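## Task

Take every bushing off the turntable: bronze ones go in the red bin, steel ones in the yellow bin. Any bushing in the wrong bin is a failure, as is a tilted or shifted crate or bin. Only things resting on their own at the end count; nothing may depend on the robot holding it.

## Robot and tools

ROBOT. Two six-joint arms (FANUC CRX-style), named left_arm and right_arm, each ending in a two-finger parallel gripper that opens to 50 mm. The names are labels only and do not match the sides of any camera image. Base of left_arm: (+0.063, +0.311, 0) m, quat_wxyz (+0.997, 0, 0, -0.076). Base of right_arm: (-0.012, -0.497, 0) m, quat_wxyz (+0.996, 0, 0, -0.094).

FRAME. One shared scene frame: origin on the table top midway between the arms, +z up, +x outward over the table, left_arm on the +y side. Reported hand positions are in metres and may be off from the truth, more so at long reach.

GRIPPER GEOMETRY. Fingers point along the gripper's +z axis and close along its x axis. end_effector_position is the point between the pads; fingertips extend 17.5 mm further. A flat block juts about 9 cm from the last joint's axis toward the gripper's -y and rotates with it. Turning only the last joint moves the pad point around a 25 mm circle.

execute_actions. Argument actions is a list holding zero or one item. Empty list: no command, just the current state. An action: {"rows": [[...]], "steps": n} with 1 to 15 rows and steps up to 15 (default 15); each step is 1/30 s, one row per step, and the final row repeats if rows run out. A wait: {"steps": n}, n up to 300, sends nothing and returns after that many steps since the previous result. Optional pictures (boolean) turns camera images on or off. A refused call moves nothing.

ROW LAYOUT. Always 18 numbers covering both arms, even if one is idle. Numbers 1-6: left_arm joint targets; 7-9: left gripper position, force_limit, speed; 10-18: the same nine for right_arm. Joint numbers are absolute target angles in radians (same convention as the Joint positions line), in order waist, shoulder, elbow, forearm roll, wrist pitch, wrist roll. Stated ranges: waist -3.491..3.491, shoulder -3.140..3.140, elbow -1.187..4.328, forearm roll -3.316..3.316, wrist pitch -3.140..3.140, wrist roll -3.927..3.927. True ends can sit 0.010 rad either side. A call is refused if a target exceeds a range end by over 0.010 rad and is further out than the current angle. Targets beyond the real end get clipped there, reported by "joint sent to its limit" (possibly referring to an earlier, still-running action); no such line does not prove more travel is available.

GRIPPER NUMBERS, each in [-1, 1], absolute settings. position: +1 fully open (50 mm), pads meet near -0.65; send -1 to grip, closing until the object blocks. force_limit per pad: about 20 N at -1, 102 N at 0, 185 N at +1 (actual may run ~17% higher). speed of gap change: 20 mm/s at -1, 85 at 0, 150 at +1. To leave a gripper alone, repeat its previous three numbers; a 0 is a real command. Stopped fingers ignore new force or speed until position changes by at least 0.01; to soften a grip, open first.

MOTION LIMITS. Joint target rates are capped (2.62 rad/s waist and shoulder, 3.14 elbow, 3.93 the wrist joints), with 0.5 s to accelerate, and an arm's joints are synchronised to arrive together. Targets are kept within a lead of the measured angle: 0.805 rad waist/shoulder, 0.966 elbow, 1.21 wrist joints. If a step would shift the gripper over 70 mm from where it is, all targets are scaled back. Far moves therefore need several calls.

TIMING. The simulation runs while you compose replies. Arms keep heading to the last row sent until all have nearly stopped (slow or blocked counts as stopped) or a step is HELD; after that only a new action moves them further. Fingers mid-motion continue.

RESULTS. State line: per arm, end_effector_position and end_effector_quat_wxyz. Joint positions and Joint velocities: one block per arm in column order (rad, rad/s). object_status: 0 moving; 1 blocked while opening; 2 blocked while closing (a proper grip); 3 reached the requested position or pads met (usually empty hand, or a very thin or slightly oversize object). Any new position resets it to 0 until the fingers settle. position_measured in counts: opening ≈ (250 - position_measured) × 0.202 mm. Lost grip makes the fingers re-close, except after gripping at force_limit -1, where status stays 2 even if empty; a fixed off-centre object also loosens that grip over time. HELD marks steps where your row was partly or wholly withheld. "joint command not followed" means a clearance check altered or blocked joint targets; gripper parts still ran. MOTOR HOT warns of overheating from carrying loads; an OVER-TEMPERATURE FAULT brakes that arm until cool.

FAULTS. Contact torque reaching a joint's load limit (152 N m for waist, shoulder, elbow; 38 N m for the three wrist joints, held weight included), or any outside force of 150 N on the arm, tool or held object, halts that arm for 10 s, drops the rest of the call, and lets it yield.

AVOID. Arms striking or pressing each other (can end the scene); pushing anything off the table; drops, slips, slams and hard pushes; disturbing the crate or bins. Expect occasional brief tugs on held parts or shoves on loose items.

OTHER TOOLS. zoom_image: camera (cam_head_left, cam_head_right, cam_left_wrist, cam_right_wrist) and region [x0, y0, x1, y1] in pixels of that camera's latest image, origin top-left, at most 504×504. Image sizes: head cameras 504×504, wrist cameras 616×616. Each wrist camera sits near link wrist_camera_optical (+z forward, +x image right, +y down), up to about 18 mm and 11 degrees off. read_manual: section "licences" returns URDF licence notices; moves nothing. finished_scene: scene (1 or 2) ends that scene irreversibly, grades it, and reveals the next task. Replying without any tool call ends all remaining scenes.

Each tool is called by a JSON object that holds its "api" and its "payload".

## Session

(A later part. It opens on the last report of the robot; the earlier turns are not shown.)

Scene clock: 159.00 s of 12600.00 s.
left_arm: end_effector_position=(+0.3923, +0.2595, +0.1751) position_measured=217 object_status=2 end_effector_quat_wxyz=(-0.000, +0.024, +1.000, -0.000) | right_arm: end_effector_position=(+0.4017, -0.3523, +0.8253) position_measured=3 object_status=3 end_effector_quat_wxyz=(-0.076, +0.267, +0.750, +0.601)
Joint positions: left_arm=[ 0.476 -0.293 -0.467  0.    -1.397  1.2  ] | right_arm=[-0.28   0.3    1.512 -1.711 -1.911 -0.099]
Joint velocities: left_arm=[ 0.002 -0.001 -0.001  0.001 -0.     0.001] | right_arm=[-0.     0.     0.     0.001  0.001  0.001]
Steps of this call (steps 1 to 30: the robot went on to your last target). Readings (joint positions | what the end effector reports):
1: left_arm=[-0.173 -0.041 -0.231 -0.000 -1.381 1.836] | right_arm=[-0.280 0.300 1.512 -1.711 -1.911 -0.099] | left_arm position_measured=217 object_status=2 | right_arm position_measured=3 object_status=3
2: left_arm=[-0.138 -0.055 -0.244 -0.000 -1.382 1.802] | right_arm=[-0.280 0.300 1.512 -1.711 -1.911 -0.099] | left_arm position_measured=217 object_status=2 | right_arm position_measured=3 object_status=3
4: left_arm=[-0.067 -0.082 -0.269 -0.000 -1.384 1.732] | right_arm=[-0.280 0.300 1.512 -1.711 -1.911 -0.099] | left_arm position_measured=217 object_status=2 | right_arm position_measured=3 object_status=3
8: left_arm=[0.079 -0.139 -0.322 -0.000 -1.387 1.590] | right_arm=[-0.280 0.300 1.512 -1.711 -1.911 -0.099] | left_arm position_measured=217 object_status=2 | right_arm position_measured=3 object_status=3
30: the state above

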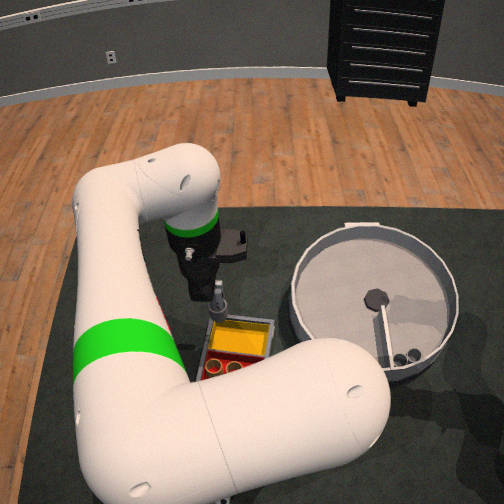

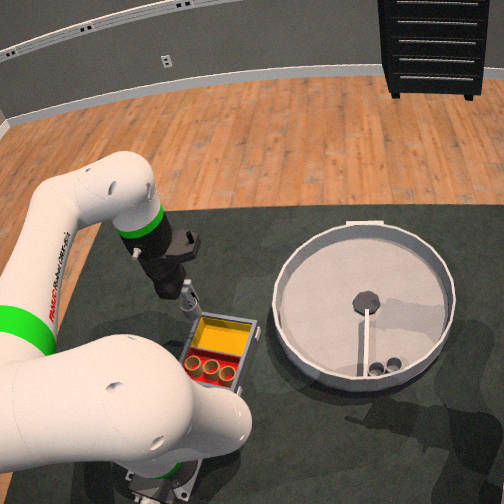

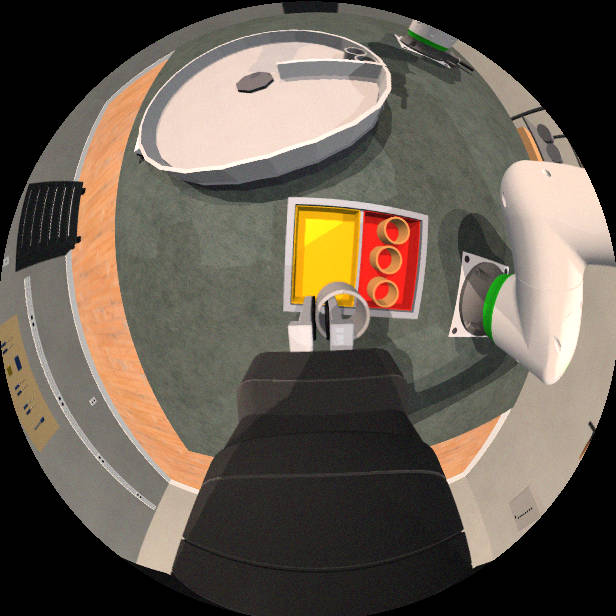

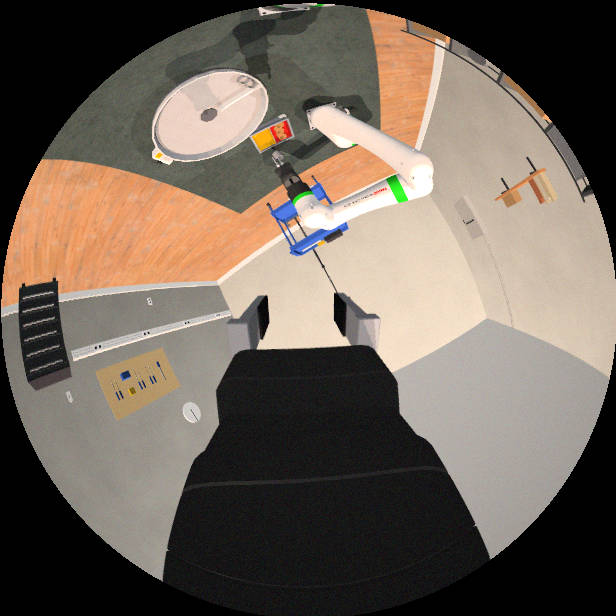

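{"api": "execute_actions", "payload": {"actions": [{"rows":[[0.476,-0.181,-0.674,0,-1.078,1.2,-1,-0.7,0.5,-0.28,0.3,1.512,-1.711,-1.911,-0.099,1,0,0]]}], "pictures": false}}

{"api": "execute_actions", "payload": {"actions": [{"rows":[[0.476,-0.181,-0.674,0,-1.078,1.2,0,0,0,-0.28,0.3,1.512,-1.711,-1.911,-0.099,1,0,0]],"steps":9}], "pictures": false}}

{"api": "execute_actions", "payload": {"actions": [{"rows":[[0.476,-0.31,-0.48,0,-1.4,1.2,0,0,0,-0.28,0.3,1.512,-1.711,-1.911,-0.099,1,0,0]]}], "pictures": false}}

{"api": "execute_actions", "payload": {"actions": [{"rows":[[-0.678,0.213,-0.084,0,-1.274,2.401,0.34,0,0,-0.28,0.3,1.512,-1.711,-1.911,-0.099,1,0,0]]}], "pictures": false}}

{"api": "execute_actions", "payload": {"actions": [{"steps":35}], "pictures": false}}

{"api": "execute_actions", "payload": {"actions": [{"rows":[[-0.678,0.2283,-0.1145,0,-1.228,2.401,0.34,0,0,-0.28,0.3,1.512,-1.711,-1.911,-0.099,1,0,0]],"steps":10}]}}

{"api": "zoom_image", "payload": {"camera": "cam_left_wrist", "region": [280,260,400,350]}}

Scene clock: 169.20 s of 12600.00 s.
left_arm: end_effector_position=(+0.3923, +0.2596, +0.0570) position_measured=217 object_status=2 end_effector_quat_wxyz=(+0.000, +0.024, +1.000, +0.000) | right_arm: end_effector_position=(+0.4017, -0.3523, +0.8253) position_measured=3 object_status=3 end_effector_quat_wxyz=(-0.076, +0.267, +0.750, +0.601)
Joint positions: left_arm=[ 0.476 -0.181 -0.674 -0.    -1.078  1.2  ] | right_arm=[-0.28   0.3    1.512 -1.711 -1.911 -0.099]
Joint velocities: left_arm=[-0.001  0.    -0.003  0.     0.001 -0.001] | right_arm=[-0. -0.  0. -0. -0. -0.]
Steps of this call (steps 1 to 15: the robot went on to your last target; steps 16 to 291: nothing new was sent; steps 292 to 306: all 15 steps of this action). Readings (joint positions | what the end effector reports):
292: left_arm=[0.476 -0.293 -0.467 -0.000 -1.397 1.200] | right_arm=[-0.280 0.300 1.512 -1.711 -1.911 -0.099] | left_arm position_measured=217 object_status=2 | right_arm position_measured=3 object_status=3
293: left_arm=[0.476 -0.291 -0.471 -0.000 -1.391 1.200] | right_arm=[-0.280 0.300 1.512 -1.711 -1.911 -0.099] | left_arm position_measured=217 object_status=2 | right_arm position_measured=3 object_status=3
295: left_arm=[0.476 -0.278 -0.496 -0.000 -1.353 1.200] | right_arm=[-0.280 0.300 1.512 -1.711 -1.911 -0.099] | left_arm position_measured=217 object_status=2 | right_arm position_measured=3 object_status=3
299: left_arm=[0.476 -0.222 -0.598 -0.000 -1.195 1.200] | right_arm=[-0.280 0.300 1.512 -1.711 -1.911 -0.099] | left_arm position_measured=217 object_status=2 | right_arm position_measured=3 object_status=3
306: the state above

Scene clock: 169.50 s of 12600.00 s.
left_arm: end_effector_position=(+0.3922, +0.2595, +0.0568) position_measured=152 object_status=0 end_effector_quat_wxyz=(-0.000, +0.024, +1.000, -0.000) | right_arm: end_effector_position=(+0.4017, -0.3523, +0.8253) position_measured=3 object_status=3 end_effector_quat_wxyz=(-0.076, +0.267, +0.750, +0.601)
Joint positions: left_arm=[ 0.476 -0.181 -0.674 -0.    -1.078  1.2  ] | right_arm=[-0.28   0.3    1.512 -1.711 -1.911 -0.099]
Joint velocities: left_arm=[-0.     0.001 -0.001  0.001  0.001 -0.   ] | right_arm=[-0.    -0.     0.    -0.001  0.    -0.   ]
Steps of this call (steps 1 to 9: all 9 steps of this action). Readings (joint positions | what the end effector reports):
1: left_arm=[0.476 -0.181 -0.674 -0.000 -1.078 1.200] | right_arm=[-0.280 0.300 1.512 -1.711 -1.911 -0.099] | left_arm position_measured=209 object_status=0 | right_arm position_measured=3 object_status=3
2: left_arm=[0.476 -0.181 -0.674 -0.000 -1.078 1.200] | right_arm=[-0.280 0.300 1.512 -1.711 -1.911 -0.099] | left_arm position_measured=194 object_status=0 | right_arm position_measured=3 object_status=3
4: left_arm=[0.476 -0.181 -0.674 -0.000 -1.078 1.200] | right_arm=[-0.280 0.300 1.512 -1.711 -1.911 -0.099] | left_arm position_measured=166 object_status=0 | right_arm position_measured=3 object_status=3
8: left_arm=[0.476 -0.181 -0.674 -0.000 -1.078 1.200] | right_arm=[-0.280 0.300 1.512 -1.711 -1.911 -0.099] | left_arm position_measured=152 object_status=0 | right_arm position_measured=3 object_status=3
9: the state above

Scene clock: 170.00 s of 12600.00 s.
left_arm: end_effector_position=(+0.3866, +0.2576, +0.1745) position_measured=152 object_status=3 end_effector_quat_wxyz=(+0.000, +0.024, +1.000, +0.000) | right_arm: end_effector_position=(+0.4017, -0.3523, +0.8253) position_measured=3 object_status=3 end_effector_quat_wxyz=(-0.076, +0.267, +0.750, +0.601)
Joint positions: left_arm=[ 0.476 -0.31  -0.48   0.    -1.4    1.2  ] | right_arm=[-0.28   0.3    1.512 -1.711 -1.911 -0.099]
Joint velocities: left_arm=[-0.    -0.001  0.001  0.    -0.003 -0.001] | right_arm=[ 0.     0.     0.    -0.     0.     0.001]
Steps of this call (steps 1 to 15: all 15 steps of this action). Readings (joint positions | what the end effector reports):
1: left_arm=[0.476 -0.181 -0.674 -0.000 -1.078 1.200] | right_arm=[-0.280 0.300 1.512 -1.711 -1.911 -0.099] | left_arm position_measured=152 object_status=0 | right_arm position_measured=3 object_status=3
2: left_arm=[0.476 -0.183 -0.671 -0.000 -1.084 1.200] | right_arm=[-0.280 0.300 1.512 -1.711 -1.911 -0.099] | left_arm position_measured=152 object_status=0 | right_arm position_measured=3 object_status=3
4: left_arm=[0.476 -0.198 -0.648 -0.000 -1.122 1.200] | right_arm=[-0.280 0.300 1.512 -1.711 -1.911 -0.099] | left_arm position_measured=152 object_status=3 | right_arm position_measured=3 object_status=3
8: left_arm=[0.476 -0.262 -0.552 0.000 -1.280 1.200] | right_arm=[-0.280 0.300 1.512 -1.711 -1.911 -0.099] | left_arm position_measured=152 object_status=3 | right_arm position_measured=3 object_status=3
15: the state above

Scene clock: 170.50 s of 12600.00 s.
left_arm: end_effector_position=(+0.4345, +0.1253, +0.1701) position_measured=101 object_status=3 end_effector_quat_wxyz=(+0.000, -0.025, +1.000, -0.000) | right_arm: end_effector_position=(+0.4017, -0.3523, +0.8253) position_measured=3 object_status=3 end_effector_quat_wxyz=(-0.076, +0.267, +0.750, +0.601)
Joint positions: left_arm=[ 0.072 -0.091 -0.315  0.    -1.347  1.702] | right_arm=[-0.28   0.3    1.512 -1.711 -1.911 -0.099]
Joint velocities: left_arm=[-1.05   0.431  0.326  0.     0.104  0.985] | right_arm=[-0.001  0.    -0.    -0.002 -0.    -0.002]
Steps of this call (steps 1 to 15: all 15 steps of this action). Readings (joint positions | what the end effector reports):
1: left_arm=[0.476 -0.310 -0.480 0.000 -1.400 1.200] | right_arm=[-0.280 0.300 1.512 -1.711 -1.911 -0.099] | left_arm position_measured=143 object_status=0 | right_arm position_measured=3 object_status=3
2: left_arm=[0.472 -0.307 -0.478 0.000 -1.400 1.206] | right_arm=[-0.280 0.300 1.512 -1.711 -1.911 -0.099] | left_arm position_measured=129 object_status=0 | right_arm position_measured=3 object_status=3
4: left_arm=[0.447 -0.291 -0.466 0.000 -1.396 1.244] | right_arm=[-0.280 0.300 1.512 -1.711 -1.911 -0.099] | left_arm position_measured=105 object_status=0 | right_arm position_measured=3 object_status=3
8: left_arm=[0.328 -0.216 -0.409 0.000 -1.377 1.415] | right_arm=[-0.280 0.300 1.512 -1.711 -1.911 -0.099] | left_arm position_measured=101 object_status=0 | right_arm position_measured=3 object_status=3
15: the state above

Scene clock: 171.67 s of 12600.00 s.
left_arm: end_effector_position=(+0.3027, -0.1693, +0.1319) position_measured=101 object_status=3 end_effector_quat_wxyz=(-0.000, +0.000, +1.000, +0.000) | right_arm: end_effector_position=(+0.4017, -0.3523, +0.8253) position_measured=3 object_status=3 end_effector_quat_wxyz=(-0.076, +0.267, +0.750, +0.601)
Joint positions: left_arm=[-0.678  0.213 -0.084 -0.    -1.274  2.401] | right_arm=[-0.28   0.3    1.512 -1.711 -1.911 -0.099]
Joint velocities: left_arm=[-0.001  0.    -0.     0.     0.     0.001] | right_arm=[ 0.002  0.    -0.     0.001 -0.001 -0.002]
Steps of this call (steps 1 to 35: the robot went on to your last target). Readings (joint positions | what the end effector reports):
1: left_arm=[0.036 -0.077 -0.304 0.000 -1.344 1.735] | right_arm=[-0.280 0.300 1.512 -1.711 -1.911 -0.099] | left_arm position_measured=101 object_status=3 | right_arm position_measured=3 object_status=3
2: left_arm=[0.001 -0.063 -0.293 0.000 -1.341 1.768] | right_arm=[-0.280 0.300 1.512 -1.711 -1.911 -0.099] | left_arm position_measured=101 object_status=3 | right_arm position_measured=3 object_status=3
4: left_arm=[-0.068 -0.035 -0.272 0.000 -1.334 1.832] | right_arm=[-0.280 0.300 1.512 -1.711 -1.911 -0.099] | left_arm position_measured=101 object_status=3 | right_arm position_measured=3 object_status=3
8: left_arm=[-0.203 0.020 -0.230 0.000 -1.321 1.958] | right_arm=[-0.280 0.300 1.512 -1.711 -1.911 -0.099] | left_arm position_measured=101 object_status=3 | right_arm position_measured=3 object_status=3
35: the state above

Scene clock: 172.00 s of 12600.00 s.
left_arm: end_effector_position=(+0.3026, -0.1693, +0.1118) position_measured=101 object_status=3 end_effector_quat_wxyz=(+0.000, +0.000, +1.000, +0.000) | right_arm: end_effector_position=(+0.4017, -0.3523, +0.8253) position_measured=3 object_status=3 end_effector_quat_wxyz=(-0.076, +0.267, +0.750, +0.601)
Joint positions: left_arm=[-0.678  0.228 -0.114 -0.    -1.228  2.401] | right_arm=[-0.28   0.3    1.512 -1.711 -1.911 -0.099]
Joint velocities: left_arm=[-0.001 -0.002  0.001  0.    -0.    -0.002] | right_arm=[ 0.001  0.     0.    -0.002 -0.001 -0.   ]
Steps of this call (steps 1 to 10: all 10 steps of this action). Readings (joint positions | what the end effector reports):
1: left_arm=[-0.678 0.213 -0.084 -0.000 -1.273 2.401] | right_arm=[-0.280 0.300 1.512 -1.711 -1.911 -0.099] | left_arm position_measured=101 object_status=3 | right_arm position_measured=3 object_status=3
2: left_arm=[-0.678 0.215 -0.088 -0.000 -1.267 2.401] | right_arm=[-0.280 0.300 1.512 -1.711 -1.911 -0.099] | left_arm position_measured=101 object_status=3 | right_arm position_measured=3 object_status=3
4: left_arm=[-0.678 0.225 -0.108 -0.000 -1.238 2.401] | right_arm=[-0.280 0.300 1.512 -1.711 -1.911 -0.099] | left_arm position_measured=101 object_status=3 | right_arm position_measured=3 object_status=3
8: left_arm=[-0.678 0.228 -0.114 -0.000 -1.228 2.401] | right_arm=[-0.280 0.300 1.512 -1.711 -1.911 -0.099] | left_arm position_measured=101 object_status=3 | right_arm position_measured=3 object_status=3
10: the state above

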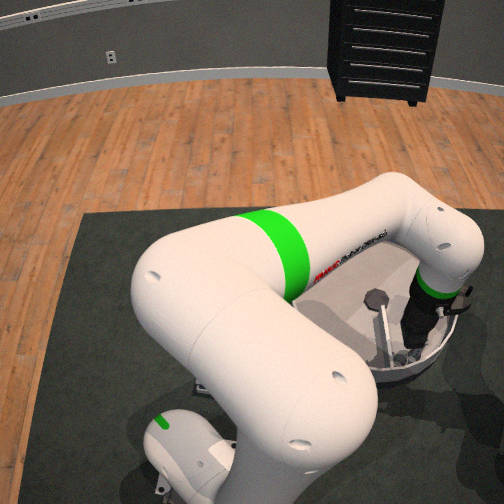

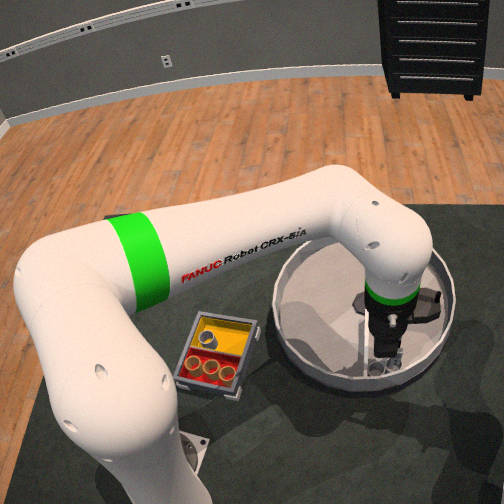

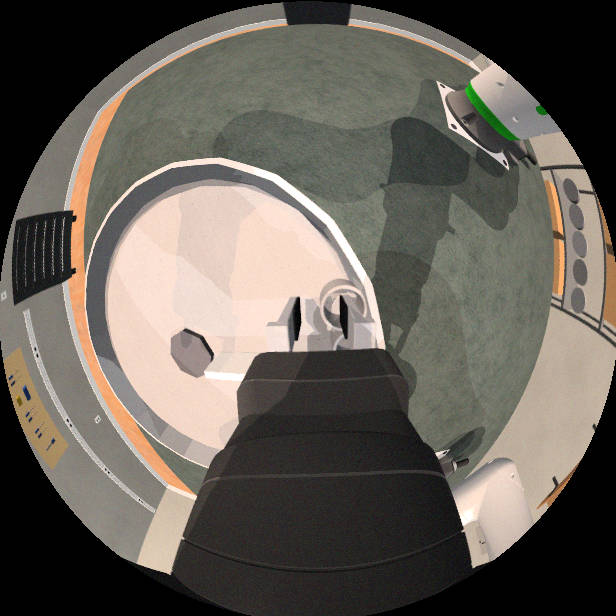

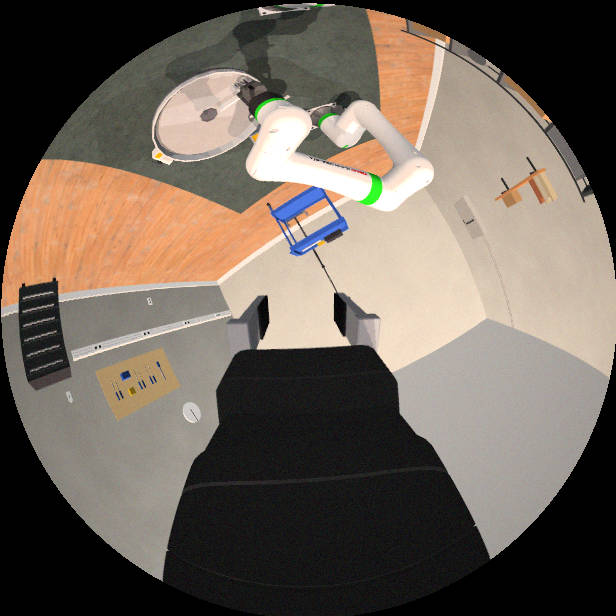

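Region (280, 260, 400, 350) of cam_left_wrist's 616x616 image, scaled by 4.200, with more detail than that image has; it fills the top 378 rows of this view, and the rest is white.

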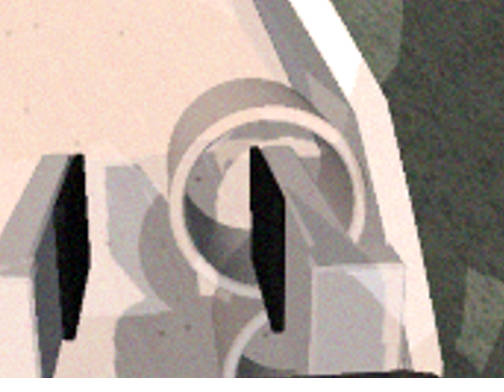

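{"api": "execute_actions", "payload": {"actions": [{"rows":[[-0.678,0.253,-0.146,0,-1.172,2.401,0.34,0,0,-0.28,0.3,1.512,-1.711,-1.911,-0.099,1,0,0]],"steps":10}], "pictures": false}}

{"api": "execute_actions", "payload": {"actions": [{"rows":[[-0.678,0.253,-0.146,0,-1.172,2.401,-1,-0.7,0.5,-0.28,0.3,1.512,-1.711,-1.911,-0.099,1,0,0]]}], "pictures": false}}

{"api": "execute_actions", "payload": {"actions": [{"rows":[[-0.676,0.187,-0.006,0,-1.378,2.401,-1,-0.7,0.5,-0.28,0.3,1.512,-1.711,-1.911,-0.099,1,0,0]],"steps":12}], "pictures": false}}

{"api": "execute_actions", "payload": {"actions": [{"rows":[[0.355,-0.293,-0.467,0,-1.397,1.35,-1,-0.7,0.5,-0.28,0.3,1.512,-1.711,-1.911,-0.099,1,0,0]]}], "pictures": false}}

{"api": "execute_actions", "payload": {"actions": [{"steps":30}], "pictures": false}}

{"api": "execute_actions", "payload": {"actions": [{"rows":[[0.355,-0.181,-0.674,0,-1.078,1.35,-1,-0.7,0.5,-0.28,0.3,1.512,-1.711,-1.911,-0.099,1,0,0]]}], "pictures": false}}

{"api": "execute_actions", "payload": {"actions": [{"rows":[[0.355,-0.181,-0.674,0,-1.078,1.35,0,0,0,-0.28,0.3,1.512,-1.711,-1.911,-0.099,1,0,0]],"steps":9}], "pictures": false}}

{"api": "execute_actions", "payload": {"actions": [{"rows":[[0.355,-0.31,-0.48,0,-1.4,1.35,0,0,0,-0.28,0.3,1.512,-1.711,-1.911,-0.099,1,0,0]]}], "pictures": false}}

{"api": "execute_actions", "payload": {"actions": [{"rows":[[-0.641,0.128,-0.184,0,-1.259,2.364,0.34,0,0,-0.28,0.3,1.512,-1.711,-1.911,-0.099,1,0,0]]}], "pictures": false}}

{"api": "execute_actions", "payload": {"actions": [{"steps":32}], "pictures": false}}

{"api": "execute_actions", "payload": {"actions": [{"rows":[[-0.641,0.1437,-0.2146,0,-1.2125,2.364,0.34,0,0,-0.28,0.3,1.512,-1.711,-1.911,-0.099,1,0,0]],"steps":10}]}}

{"api": "zoom_image", "payload": {"camera": "cam_left_wrist", "region": [280,260,400,350]}}

Scene clock: 186.70 s of 12600.00 s.
left_arm: end_effector_position=(+0.3033, -0.1701, +0.0868) position_measured=101 object_status=3 end_effector_quat_wxyz=(-0.000, +0.000, +1.000, +0.000) | right_arm: end_effector_position=(+0.4017, -0.3523, +0.8253) position_measured=3 object_status=3 end_effector_quat_wxyz=(-0.076, +0.267, +0.750, +0.601)
Joint positions: left_arm=[-0.678  0.253 -0.146  0.    -1.172  2.401] | right_arm=[-0.28   0.3    1.512 -1.711 -1.911 -0.099]
Joint velocities: left_arm=[ 0.     0.002  0.    -0.001  0.001 -0.001] | right_arm=[ 0.001  0.     0.    -0.     0.001  0.   ]
Steps of this call (steps 1 to 15: the robot went on to your last target; steps 16 to 431: nothing new was sent; steps 432 to 441: all 10 steps of this action). Readings (joint positions | what the end effector reports):
432: left_arm=[-0.678 0.228 -0.115 0.000 -1.227 2.401] | right_arm=[-0.280 0.300 1.512 -1.711 -1.911 -0.099] | left_arm position_measured=101 object_status=3 | right_arm position_measured=3 object_status=3
433: left_arm=[-0.678 0.231 -0.118 0.000 -1.221 2.401] | right_arm=[-0.280 0.300 1.512 -1.711 -1.911 -0.099] | left_arm position_measured=101 object_status=3 | right_arm position_measured=3 object_status=3
435: left_arm=[-0.678 0.246 -0.137 0.000 -1.189 2.401] | right_arm=[-0.280 0.300 1.512 -1.711 -1.911 -0.099] | left_arm position_measured=101 object_status=3 | right_arm position_measured=3 object_status=3
439: left_arm=[-0.678 0.253 -0.146 0.000 -1.172 2.401] | right_arm=[-0.280 0.300 1.512 -1.711 -1.911 -0.099] | left_arm position_measured=101 object_status=3 | right_arm position_measured=3 object_status=3
441: the state above

Scene clock: 187.20 s of 12600.00 s.
left_arm: end_effector_position=(+0.3033, -0.1701, +0.0869) position_measured=218 object_status=2 end_effector_quat_wxyz=(-0.000, +0.000, +1.000, +0.000) | right_arm: end_effector_position=(+0.4017, -0.3523, +0.8253) position_measured=3 object_status=3 end_effector_quat_wxyz=(-0.076, +0.267, +0.750, +0.601)
Joint positions: left_arm=[-0.678  0.253 -0.146 -0.    -1.172  2.401] | right_arm=[-0.28   0.3    1.512 -1.711 -1.911 -0.099]
Joint velocities: left_arm=[-0.     0.001 -0.     0.001  0.     0.   ] | right_arm=[-0.     0.    -0.     0.001  0.     0.002]
Steps of this call (steps 1 to 15: all 15 steps of this action). Readings (joint positions | what the end effector reports):
1: left_arm=[-0.678 0.253 -0.146 0.000 -1.172 2.401] | right_arm=[-0.280 0.300 1.512 -1.711 -1.911 -0.099] | left_arm position_measured=113 object_status=0 | right_arm position_measured=3 object_status=3
2: left_arm=[-0.678 0.253 -0.146 0.000 -1.172 2.401] | right_arm=[-0.280 0.300 1.512 -1.711 -1.911 -0.099] | left_arm position_measured=133 object_status=0 | right_arm position_measured=3 object_status=3
4: left_arm=[-0.678 0.253 -0.146 0.000 -1.172 2.401] | right_arm=[-0.280 0.300 1.512 -1.711 -1.911 -0.099] | left_arm position_measured=171 object_status=0 | right_arm position_measured=3 object_status=3
8: left_arm=[-0.678 0.253 -0.146 -0.000 -1.172 2.401] | right_arm=[-0.280 0.300 1.512 -1.711 -1.911 -0.099] | left_arm position_measured=218 object_status=0 | right_arm position_measured=3 object_status=3
15: the state above

Scene clock: 187.60 s of 12600.00 s.
left_arm: end_effector_position=(+0.3038, -0.1692, +0.1772) position_measured=218 object_status=2 end_effector_quat_wxyz=(-0.000, -0.001, +1.000, +0.000) | right_arm: end_effector_position=(+0.4017, -0.3523, +0.8253) position_measured=3 object_status=3 end_effector_quat_wxyz=(-0.076, +0.267, +0.750, +0.601)
Joint positions: left_arm=[-0.676  0.187 -0.006 -0.    -1.378  2.401] | right_arm=[-0.28   0.3    1.512 -1.711 -1.911 -0.099]
Joint velocities: left_arm=[ 0.    -0.    -0.001 -0.    -0.003 -0.   ] | right_arm=[-0.    -0.    -0.    -0.001 -0.    -0.001]
Steps of this call (steps 1 to 12: all 12 steps of this action). Readings (joint positions | what the end effector reports):
1: left_arm=[-0.678 0.253 -0.146 -0.000 -1.172 2.401] | right_arm=[-0.280 0.300 1.512 -1.711 -1.911 -0.099] | left_arm position_measured=218 object_status=2 | right_arm position_measured=3 object_status=3
2: left_arm=[-0.678 0.251 -0.142 -0.000 -1.178 2.401] | right_arm=[-0.280 0.300 1.512 -1.711 -1.911 -0.099] | left_arm position_measured=218 object_status=2 | right_arm position_measured=3 object_status=3
4: left_arm=[-0.678 0.239 -0.116 -0.000 -1.216 2.401] | right_arm=[-0.280 0.300 1.512 -1.711 -1.911 -0.099] | left_arm position_measured=218 object_status=2 | right_arm position_measured=3 object_status=3
8: left_arm=[-0.676 0.196 -0.026 -0.000 -1.347 2.401] | right_arm=[-0.280 0.300 1.512 -1.711 -1.911 -0.099] | left_arm position_measured=218 object_status=2 | right_arm position_measured=3 object_status=3
12: the state above

Scene clock: 188.10 s of 12600.00 s.
left_arm: end_effector_position=(+0.3830, -0.0177, +0.1876) position_measured=218 object_status=2 end_effector_quat_wxyz=(-0.000, +0.020, +1.000, +0.000) | right_arm: end_effector_position=(+0.4017, -0.3523, +0.8253) position_measured=3 object_status=3 end_effector_quat_wxyz=(-0.076, +0.267, +0.750, +0.601)
Joint positions: left_arm=[-0.306 -0.001 -0.186 -0.    -1.385  1.99 ] | right_arm=[-0.28   0.3    1.512 -1.711 -1.911 -0.099]
Joint velocities: left_arm=[ 0.999 -0.442 -0.423  0.001 -0.017 -0.961] | right_arm=[ 0.002 -0.    -0.    -0.001  0.001 -0.   ]
Steps of this call (steps 1 to 15: all 15 steps of this action). Readings (joint positions | what the end effector reports):
1: left_arm=[-0.676 0.187 -0.006 -0.000 -1.378 2.401] | right_arm=[-0.280 0.300 1.512 -1.711 -1.911 -0.099] | left_arm position_measured=218 object_status=2 | right_arm position_measured=3 object_status=3
2: left_arm=[-0.672 0.185 -0.009 -0.000 -1.378 2.396] | right_arm=[-0.280 0.300 1.512 -1.711 -1.911 -0.099] | left_arm position_measured=218 object_status=2 | right_arm position_measured=3 object_status=3
4: left_arm=[-0.647 0.170 -0.023 -0.000 -1.379 2.363] | right_arm=[-0.280 0.300 1.512 -1.711 -1.911 -0.099] | left_arm position_measured=218 object_status=2 | right_arm position_measured=3 object_status=3
8: left_arm=[-0.535 0.106 -0.084 -0.000 -1.381 2.224] | right_arm=[-0.280 0.300 1.512 -1.711 -1.911 -0.099] | left_arm position_measured=218 object_status=2 | right_arm position_measured=3 object_status=3
15: the state above

Scene clock: 189.10 s of 12600.00 s.
left_arm: end_effector_position=(+0.3874, +0.2198, +0.1751) position_measured=218 object_status=2 end_effector_quat_wxyz=(-0.000, +0.009, +1.000, -0.000) | right_arm: end_effector_position=(+0.4017, -0.3523, +0.8253) position_measured=3 object_status=3 end_effector_quat_wxyz=(-0.076, +0.267, +0.750, +0.601)
Joint positions: left_arm=[ 0.355 -0.293 -0.467  0.    -1.397  1.35 ] | right_arm=[-0.28   0.3    1.512 -1.711 -1.911 -0.099]
Joint velocities: left_arm=[ 0.    -0.     0.001 -0.001 -0.    -0.   ] | right_arm=[-0.001 -0.     0.    -0.002  0.001 -0.001]
Steps of this call (steps 1 to 30: the robot went on to your last target). Readings (joint positions | what the end effector reports):
1: left_arm=[-0.272 -0.016 -0.201 -0.000 -1.386 1.957] | right_arm=[-0.280 0.300 1.512 -1.711 -1.911 -0.099] | left_arm position_measured=218 object_status=2 | right_arm position_measured=3 object_status=3
2: left_arm=[-0.238 -0.031 -0.215 -0.000 -1.387 1.924] | right_arm=[-0.280 0.300 1.512 -1.711 -1.911 -0.099] | left_arm position_measured=218 object_status=2 | right_arm position_measured=3 object_status=3
4: left_arm=[-0.168 -0.062 -0.245 -0.000 -1.388 1.857] | right_arm=[-0.280 0.300 1.512 -1.711 -1.911 -0.099] | left_arm position_measured=218 object_status=2 | right_arm position_measured=3 object_status=3
8: left_arm=[-0.025 -0.125 -0.306 -0.000 -1.390 1.718] | right_arm=[-0.280 0.300 1.512 -1.711 -1.911 -0.099] | left_arm position_measured=218 object_status=2 | right_arm position_measured=3 object_status=3
30: the state above

Scene clock: 199.50 s of 12600.00 s.
left_arm: end_effector_position=(+0.3914, +0.2181, +0.0724) position_measured=218 object_status=2 end_effector_quat_wxyz=(+0.002, +0.008, +1.000, -0.003) | right_arm: end_effector_position=(+0.4017, -0.3523, +0.8253) position_measured=3 object_status=3 end_effector_quat_wxyz=(-0.076, +0.267, +0.750, +0.601)
Joint positions: left_arm=[ 0.355 -0.195 -0.648  0.008 -1.116  1.35 ] | right_arm=[-0.28   0.3    1.512 -1.711 -1.911 -0.099]
Joint velocities: left_arm=[ 0.     0.001 -0.001  0.    -0.     0.   ] | right_arm=[-0.001  0.     0.     0.    -0.     0.   ]
FORCE FAULT: contact force on the left arm reached its limit, and that arm stopped for 10 seconds. The contact can be on any part of that arm, not only on its tool. That arm's remaining commands of this call were not run. That arm holds still and accepts commands again. Move the arm away from the contact; if what it grips holds it there, let go first. Pushing or pulling that hard again can fault the arm again.
The stop of the left arm began at step 12 of this call (marked STOPPED below). From that step on that arm followed nothing that you had sent. 4 of its steps, steps kept back included, did not run and will not run. Nothing is kept back now, and the robot has no last target.
Steps of this call (steps 1 to 15: all 15 steps of this action; steps 16 to 312: the stop continued). Readings (joint positions | what the end effector reports):
1: left_arm=[0.355 -0.293 -0.467 0.000 -1.397 1.350] | right_arm=[-0.280 0.300 1.512 -1.711 -1.911 -0.099] | left_arm position_measured=218 object_status=2 | right_arm position_measured=3 object_status=3
2: left_arm=[0.355 -0.291 -0.471 0.000 -1.391 1.350] | right_arm=[-0.280 0.300 1.512 -1.711 -1.911 -0.099] | left_arm position_measured=218 object_status=2 | right_arm position_measured=3 object_status=3
4: left_arm=[0.355 -0.278 -0.496 0.000 -1.353 1.350] | right_arm=[-0.280 0.300 1.512 -1.711 -1.911 -0.099] | left_arm position_measured=218 object_status=2 | right_arm position_measured=3 object_status=3
8: left_arm=[0.355 -0.222 -0.598 0.000 -1.195 1.350] | right_arm=[-0.280 0.300 1.512 -1.711 -1.911 -0.099] | left_arm position_measured=218 object_status=2 | right_arm position_measured=3 object_status=3
12: left_arm=[0.355 -0.195 -0.648 0.006 -1.115 1.350] | right_arm=[-0.280 0.300 1.512 -1.711 -1.911 -0.099] | left_arm position_measured=218 object_status=2 | right_arm position_measured=3 object_status=3 STOPPED (the left arm)
312: the state above

Scene clock: 199.53 s of 12600.00 s.
left_arm: end_effector_position=(+0.3914, +0.2181, +0.0724) position_measured=218 object_status=2 end_effector_quat_wxyz=(+0.002, +0.008, +1.000, -0.003) | right_arm: end_effector_position=(+0.4017, -0.3523, +0.8253) position_measured=3 object_status=3 end_effector_quat_wxyz=(-0.076, +0.267, +0.750, +0.601)
Joint positions: left_arm=[ 0.355 -0.195 -0.648  0.008 -1.116  1.35 ] | right_arm=[-0.28   0.3    1.512 -1.711 -1.911 -0.099]
Joint velocities: left_arm=[-0.     0.001  0.002 -0.     0.     0.001] | right_arm=[ 0.002 -0.    -0.     0.     0.001  0.001]
A stop began in an earlier call of the same reply, so what this call sent did not run. Send another action.
Steps of this call (step 1: nothing new was sent). Readings (joint positions | what the end effector reports):
1: the state above

Scene clock: 199.57 s of 12600.00 s.
left_arm: end_effector_position=(+0.3914, +0.2181, +0.0724) position_measured=218 object_status=2 end_effector_quat_wxyz=(+0.002, +0.008, +1.000, -0.003) | right_arm: end_effector_position=(+0.4017, -0.3523, +0.8253) position_measured=3 object_status=3 end_effector_quat_wxyz=(-0.076, +0.267, +0.750, +0.601)
Joint positions: left_arm=[ 0.355 -0.195 -0.648  0.008 -1.116  1.35 ] | right_arm=[-0.28   0.3    1.512 -1.711 -1.911 -0.099]
Joint velocities: left_arm=[-0.001  0.002  0.     0.    -0.001  0.001] | right_arm=[-0.     0.    -0.     0.001 -0.    -0.   ]
A stop began in an earlier call of the same reply, so what this call sent did not run. Send another action.
Steps of this call (step 1: nothing new was sent). Readings (joint positions | what the end effector reports):
1: the state above

Scene clock: 199.60 s of 12600.00 s.
left_arm: end_effector_position=(+0.3914, +0.2181, +0.0724) position_measured=218 object_status=2 end_effector_quat_wxyz=(+0.002, +0.008, +1.000, -0.003) | right_arm: end_effector_position=(+0.4017, -0.3523, +0.8253) position_measured=3 object_status=3 end_effector_quat_wxyz=(-0.076, +0.267, +0.750, +0.601)
Joint positions: left_arm=[ 0.355 -0.195 -0.648  0.008 -1.116  1.35 ] | right_arm=[-0.28   0.3    1.512 -1.711 -1.911 -0.099]
Joint velocities: left_arm=[-0.     0.    -0.001 -0.    -0.    -0.   ] | right_arm=[ 0.001  0.    -0.    -0.    -0.001 -0.001]
A stop began in an earlier call of the same reply, so what this call sent did not run. Send another action.
Steps of this call (step 1: nothing new was sent). Readings (joint positions | what the end effector reports):
1: the state above

Scene clock: 199.63 s of 12600.00 s.
left_arm: end_effector_position=(+0.3914, +0.2181, +0.0724) position_measured=218 object_status=2 end_effector_quat_wxyz=(+0.002, +0.008, +1.000, -0.003) | right_arm: end_effector_position=(+0.4017, -0.3523, +0.8253) position_measured=3 object_status=3 end_effector_quat_wxyz=(-0.076, +0.267, +0.750, +0.601)
Joint positions: left_arm=[ 0.355 -0.195 -0.648  0.008 -1.116  1.35 ] | right_arm=[-0.28   0.3    1.512 -1.711 -1.911 -0.099]
Joint velocities: left_arm=[-0.001  0.     0.    -0.    -0.     0.   ] | right_arm=[-0.    -0.001  0.    -0.001 -0.001  0.001]
A stop began in an earlier call of the same reply, so what this call sent did not run. Send another action.
Steps of this call (step 1: nothing new was sent). Readings (joint positions | what the end effector reports):
1: the state above

Scene clock: 199.67 s of 12600.00 s.
left_arm: end_effector_position=(+0.3914, +0.2181, +0.0724) position_measured=218 object_status=2 end_effector_quat_wxyz=(+0.002, +0.008, +1.000, -0.003) | right_arm: end_effector_position=(+0.4017, -0.3523, +0.8253) position_measured=3 object_status=3 end_effector_quat_wxyz=(-0.076, +0.267, +0.750, +0.601)
Joint positions: left_arm=[ 0.355 -0.195 -0.648  0.008 -1.116  1.35 ] | right_arm=[-0.28   0.3    1.512 -1.711 -1.911 -0.099]
Joint velocities: left_arm=[-0.001  0.    -0.    -0.001  0.     0.001] | right_arm=[ 0.    -0.    -0.     0.     0.001 -0.   ]
A stop began in an earlier call of the same reply, so what this call sent did not run. Send another action.
Steps of this call (step 1: nothing new was sent). Readings (joint positions | what the end effector reports):
1: the state above

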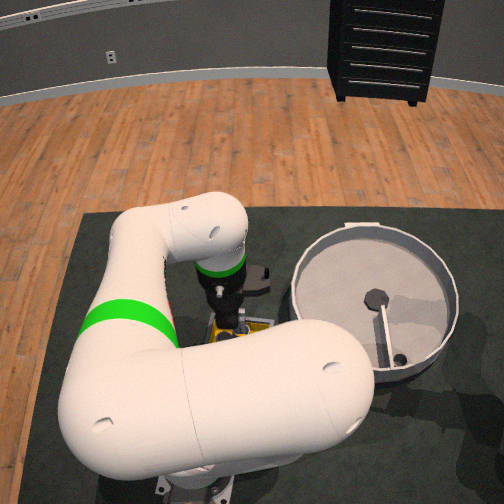

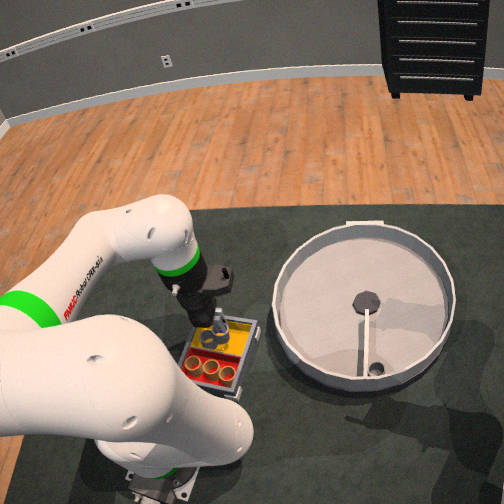

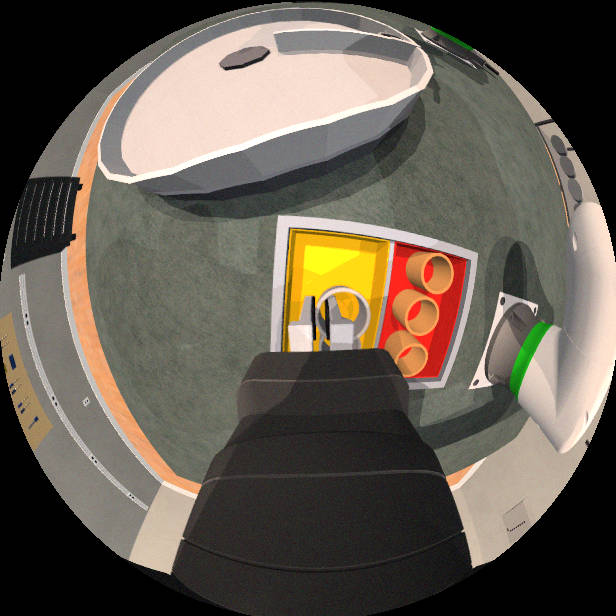

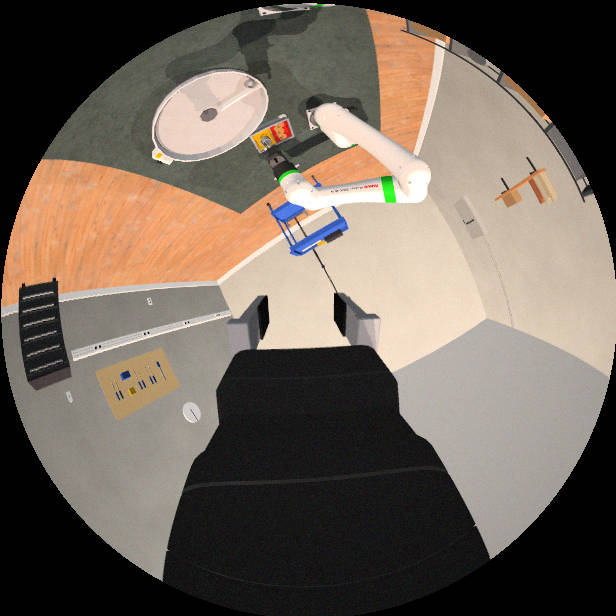

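Region (280, 260, 400, 350) of cam_left_wrist's 616x616 image, scaled by 4.200, with more detail than that image has; it fills the top 378 rows of this view, and the rest is white.

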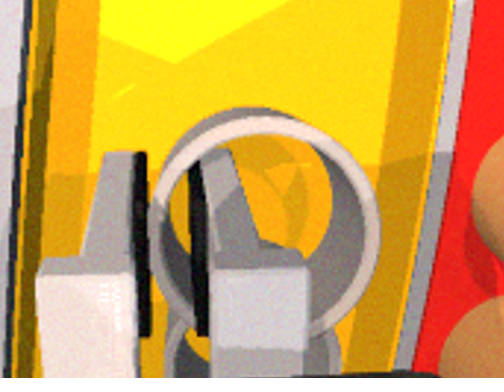

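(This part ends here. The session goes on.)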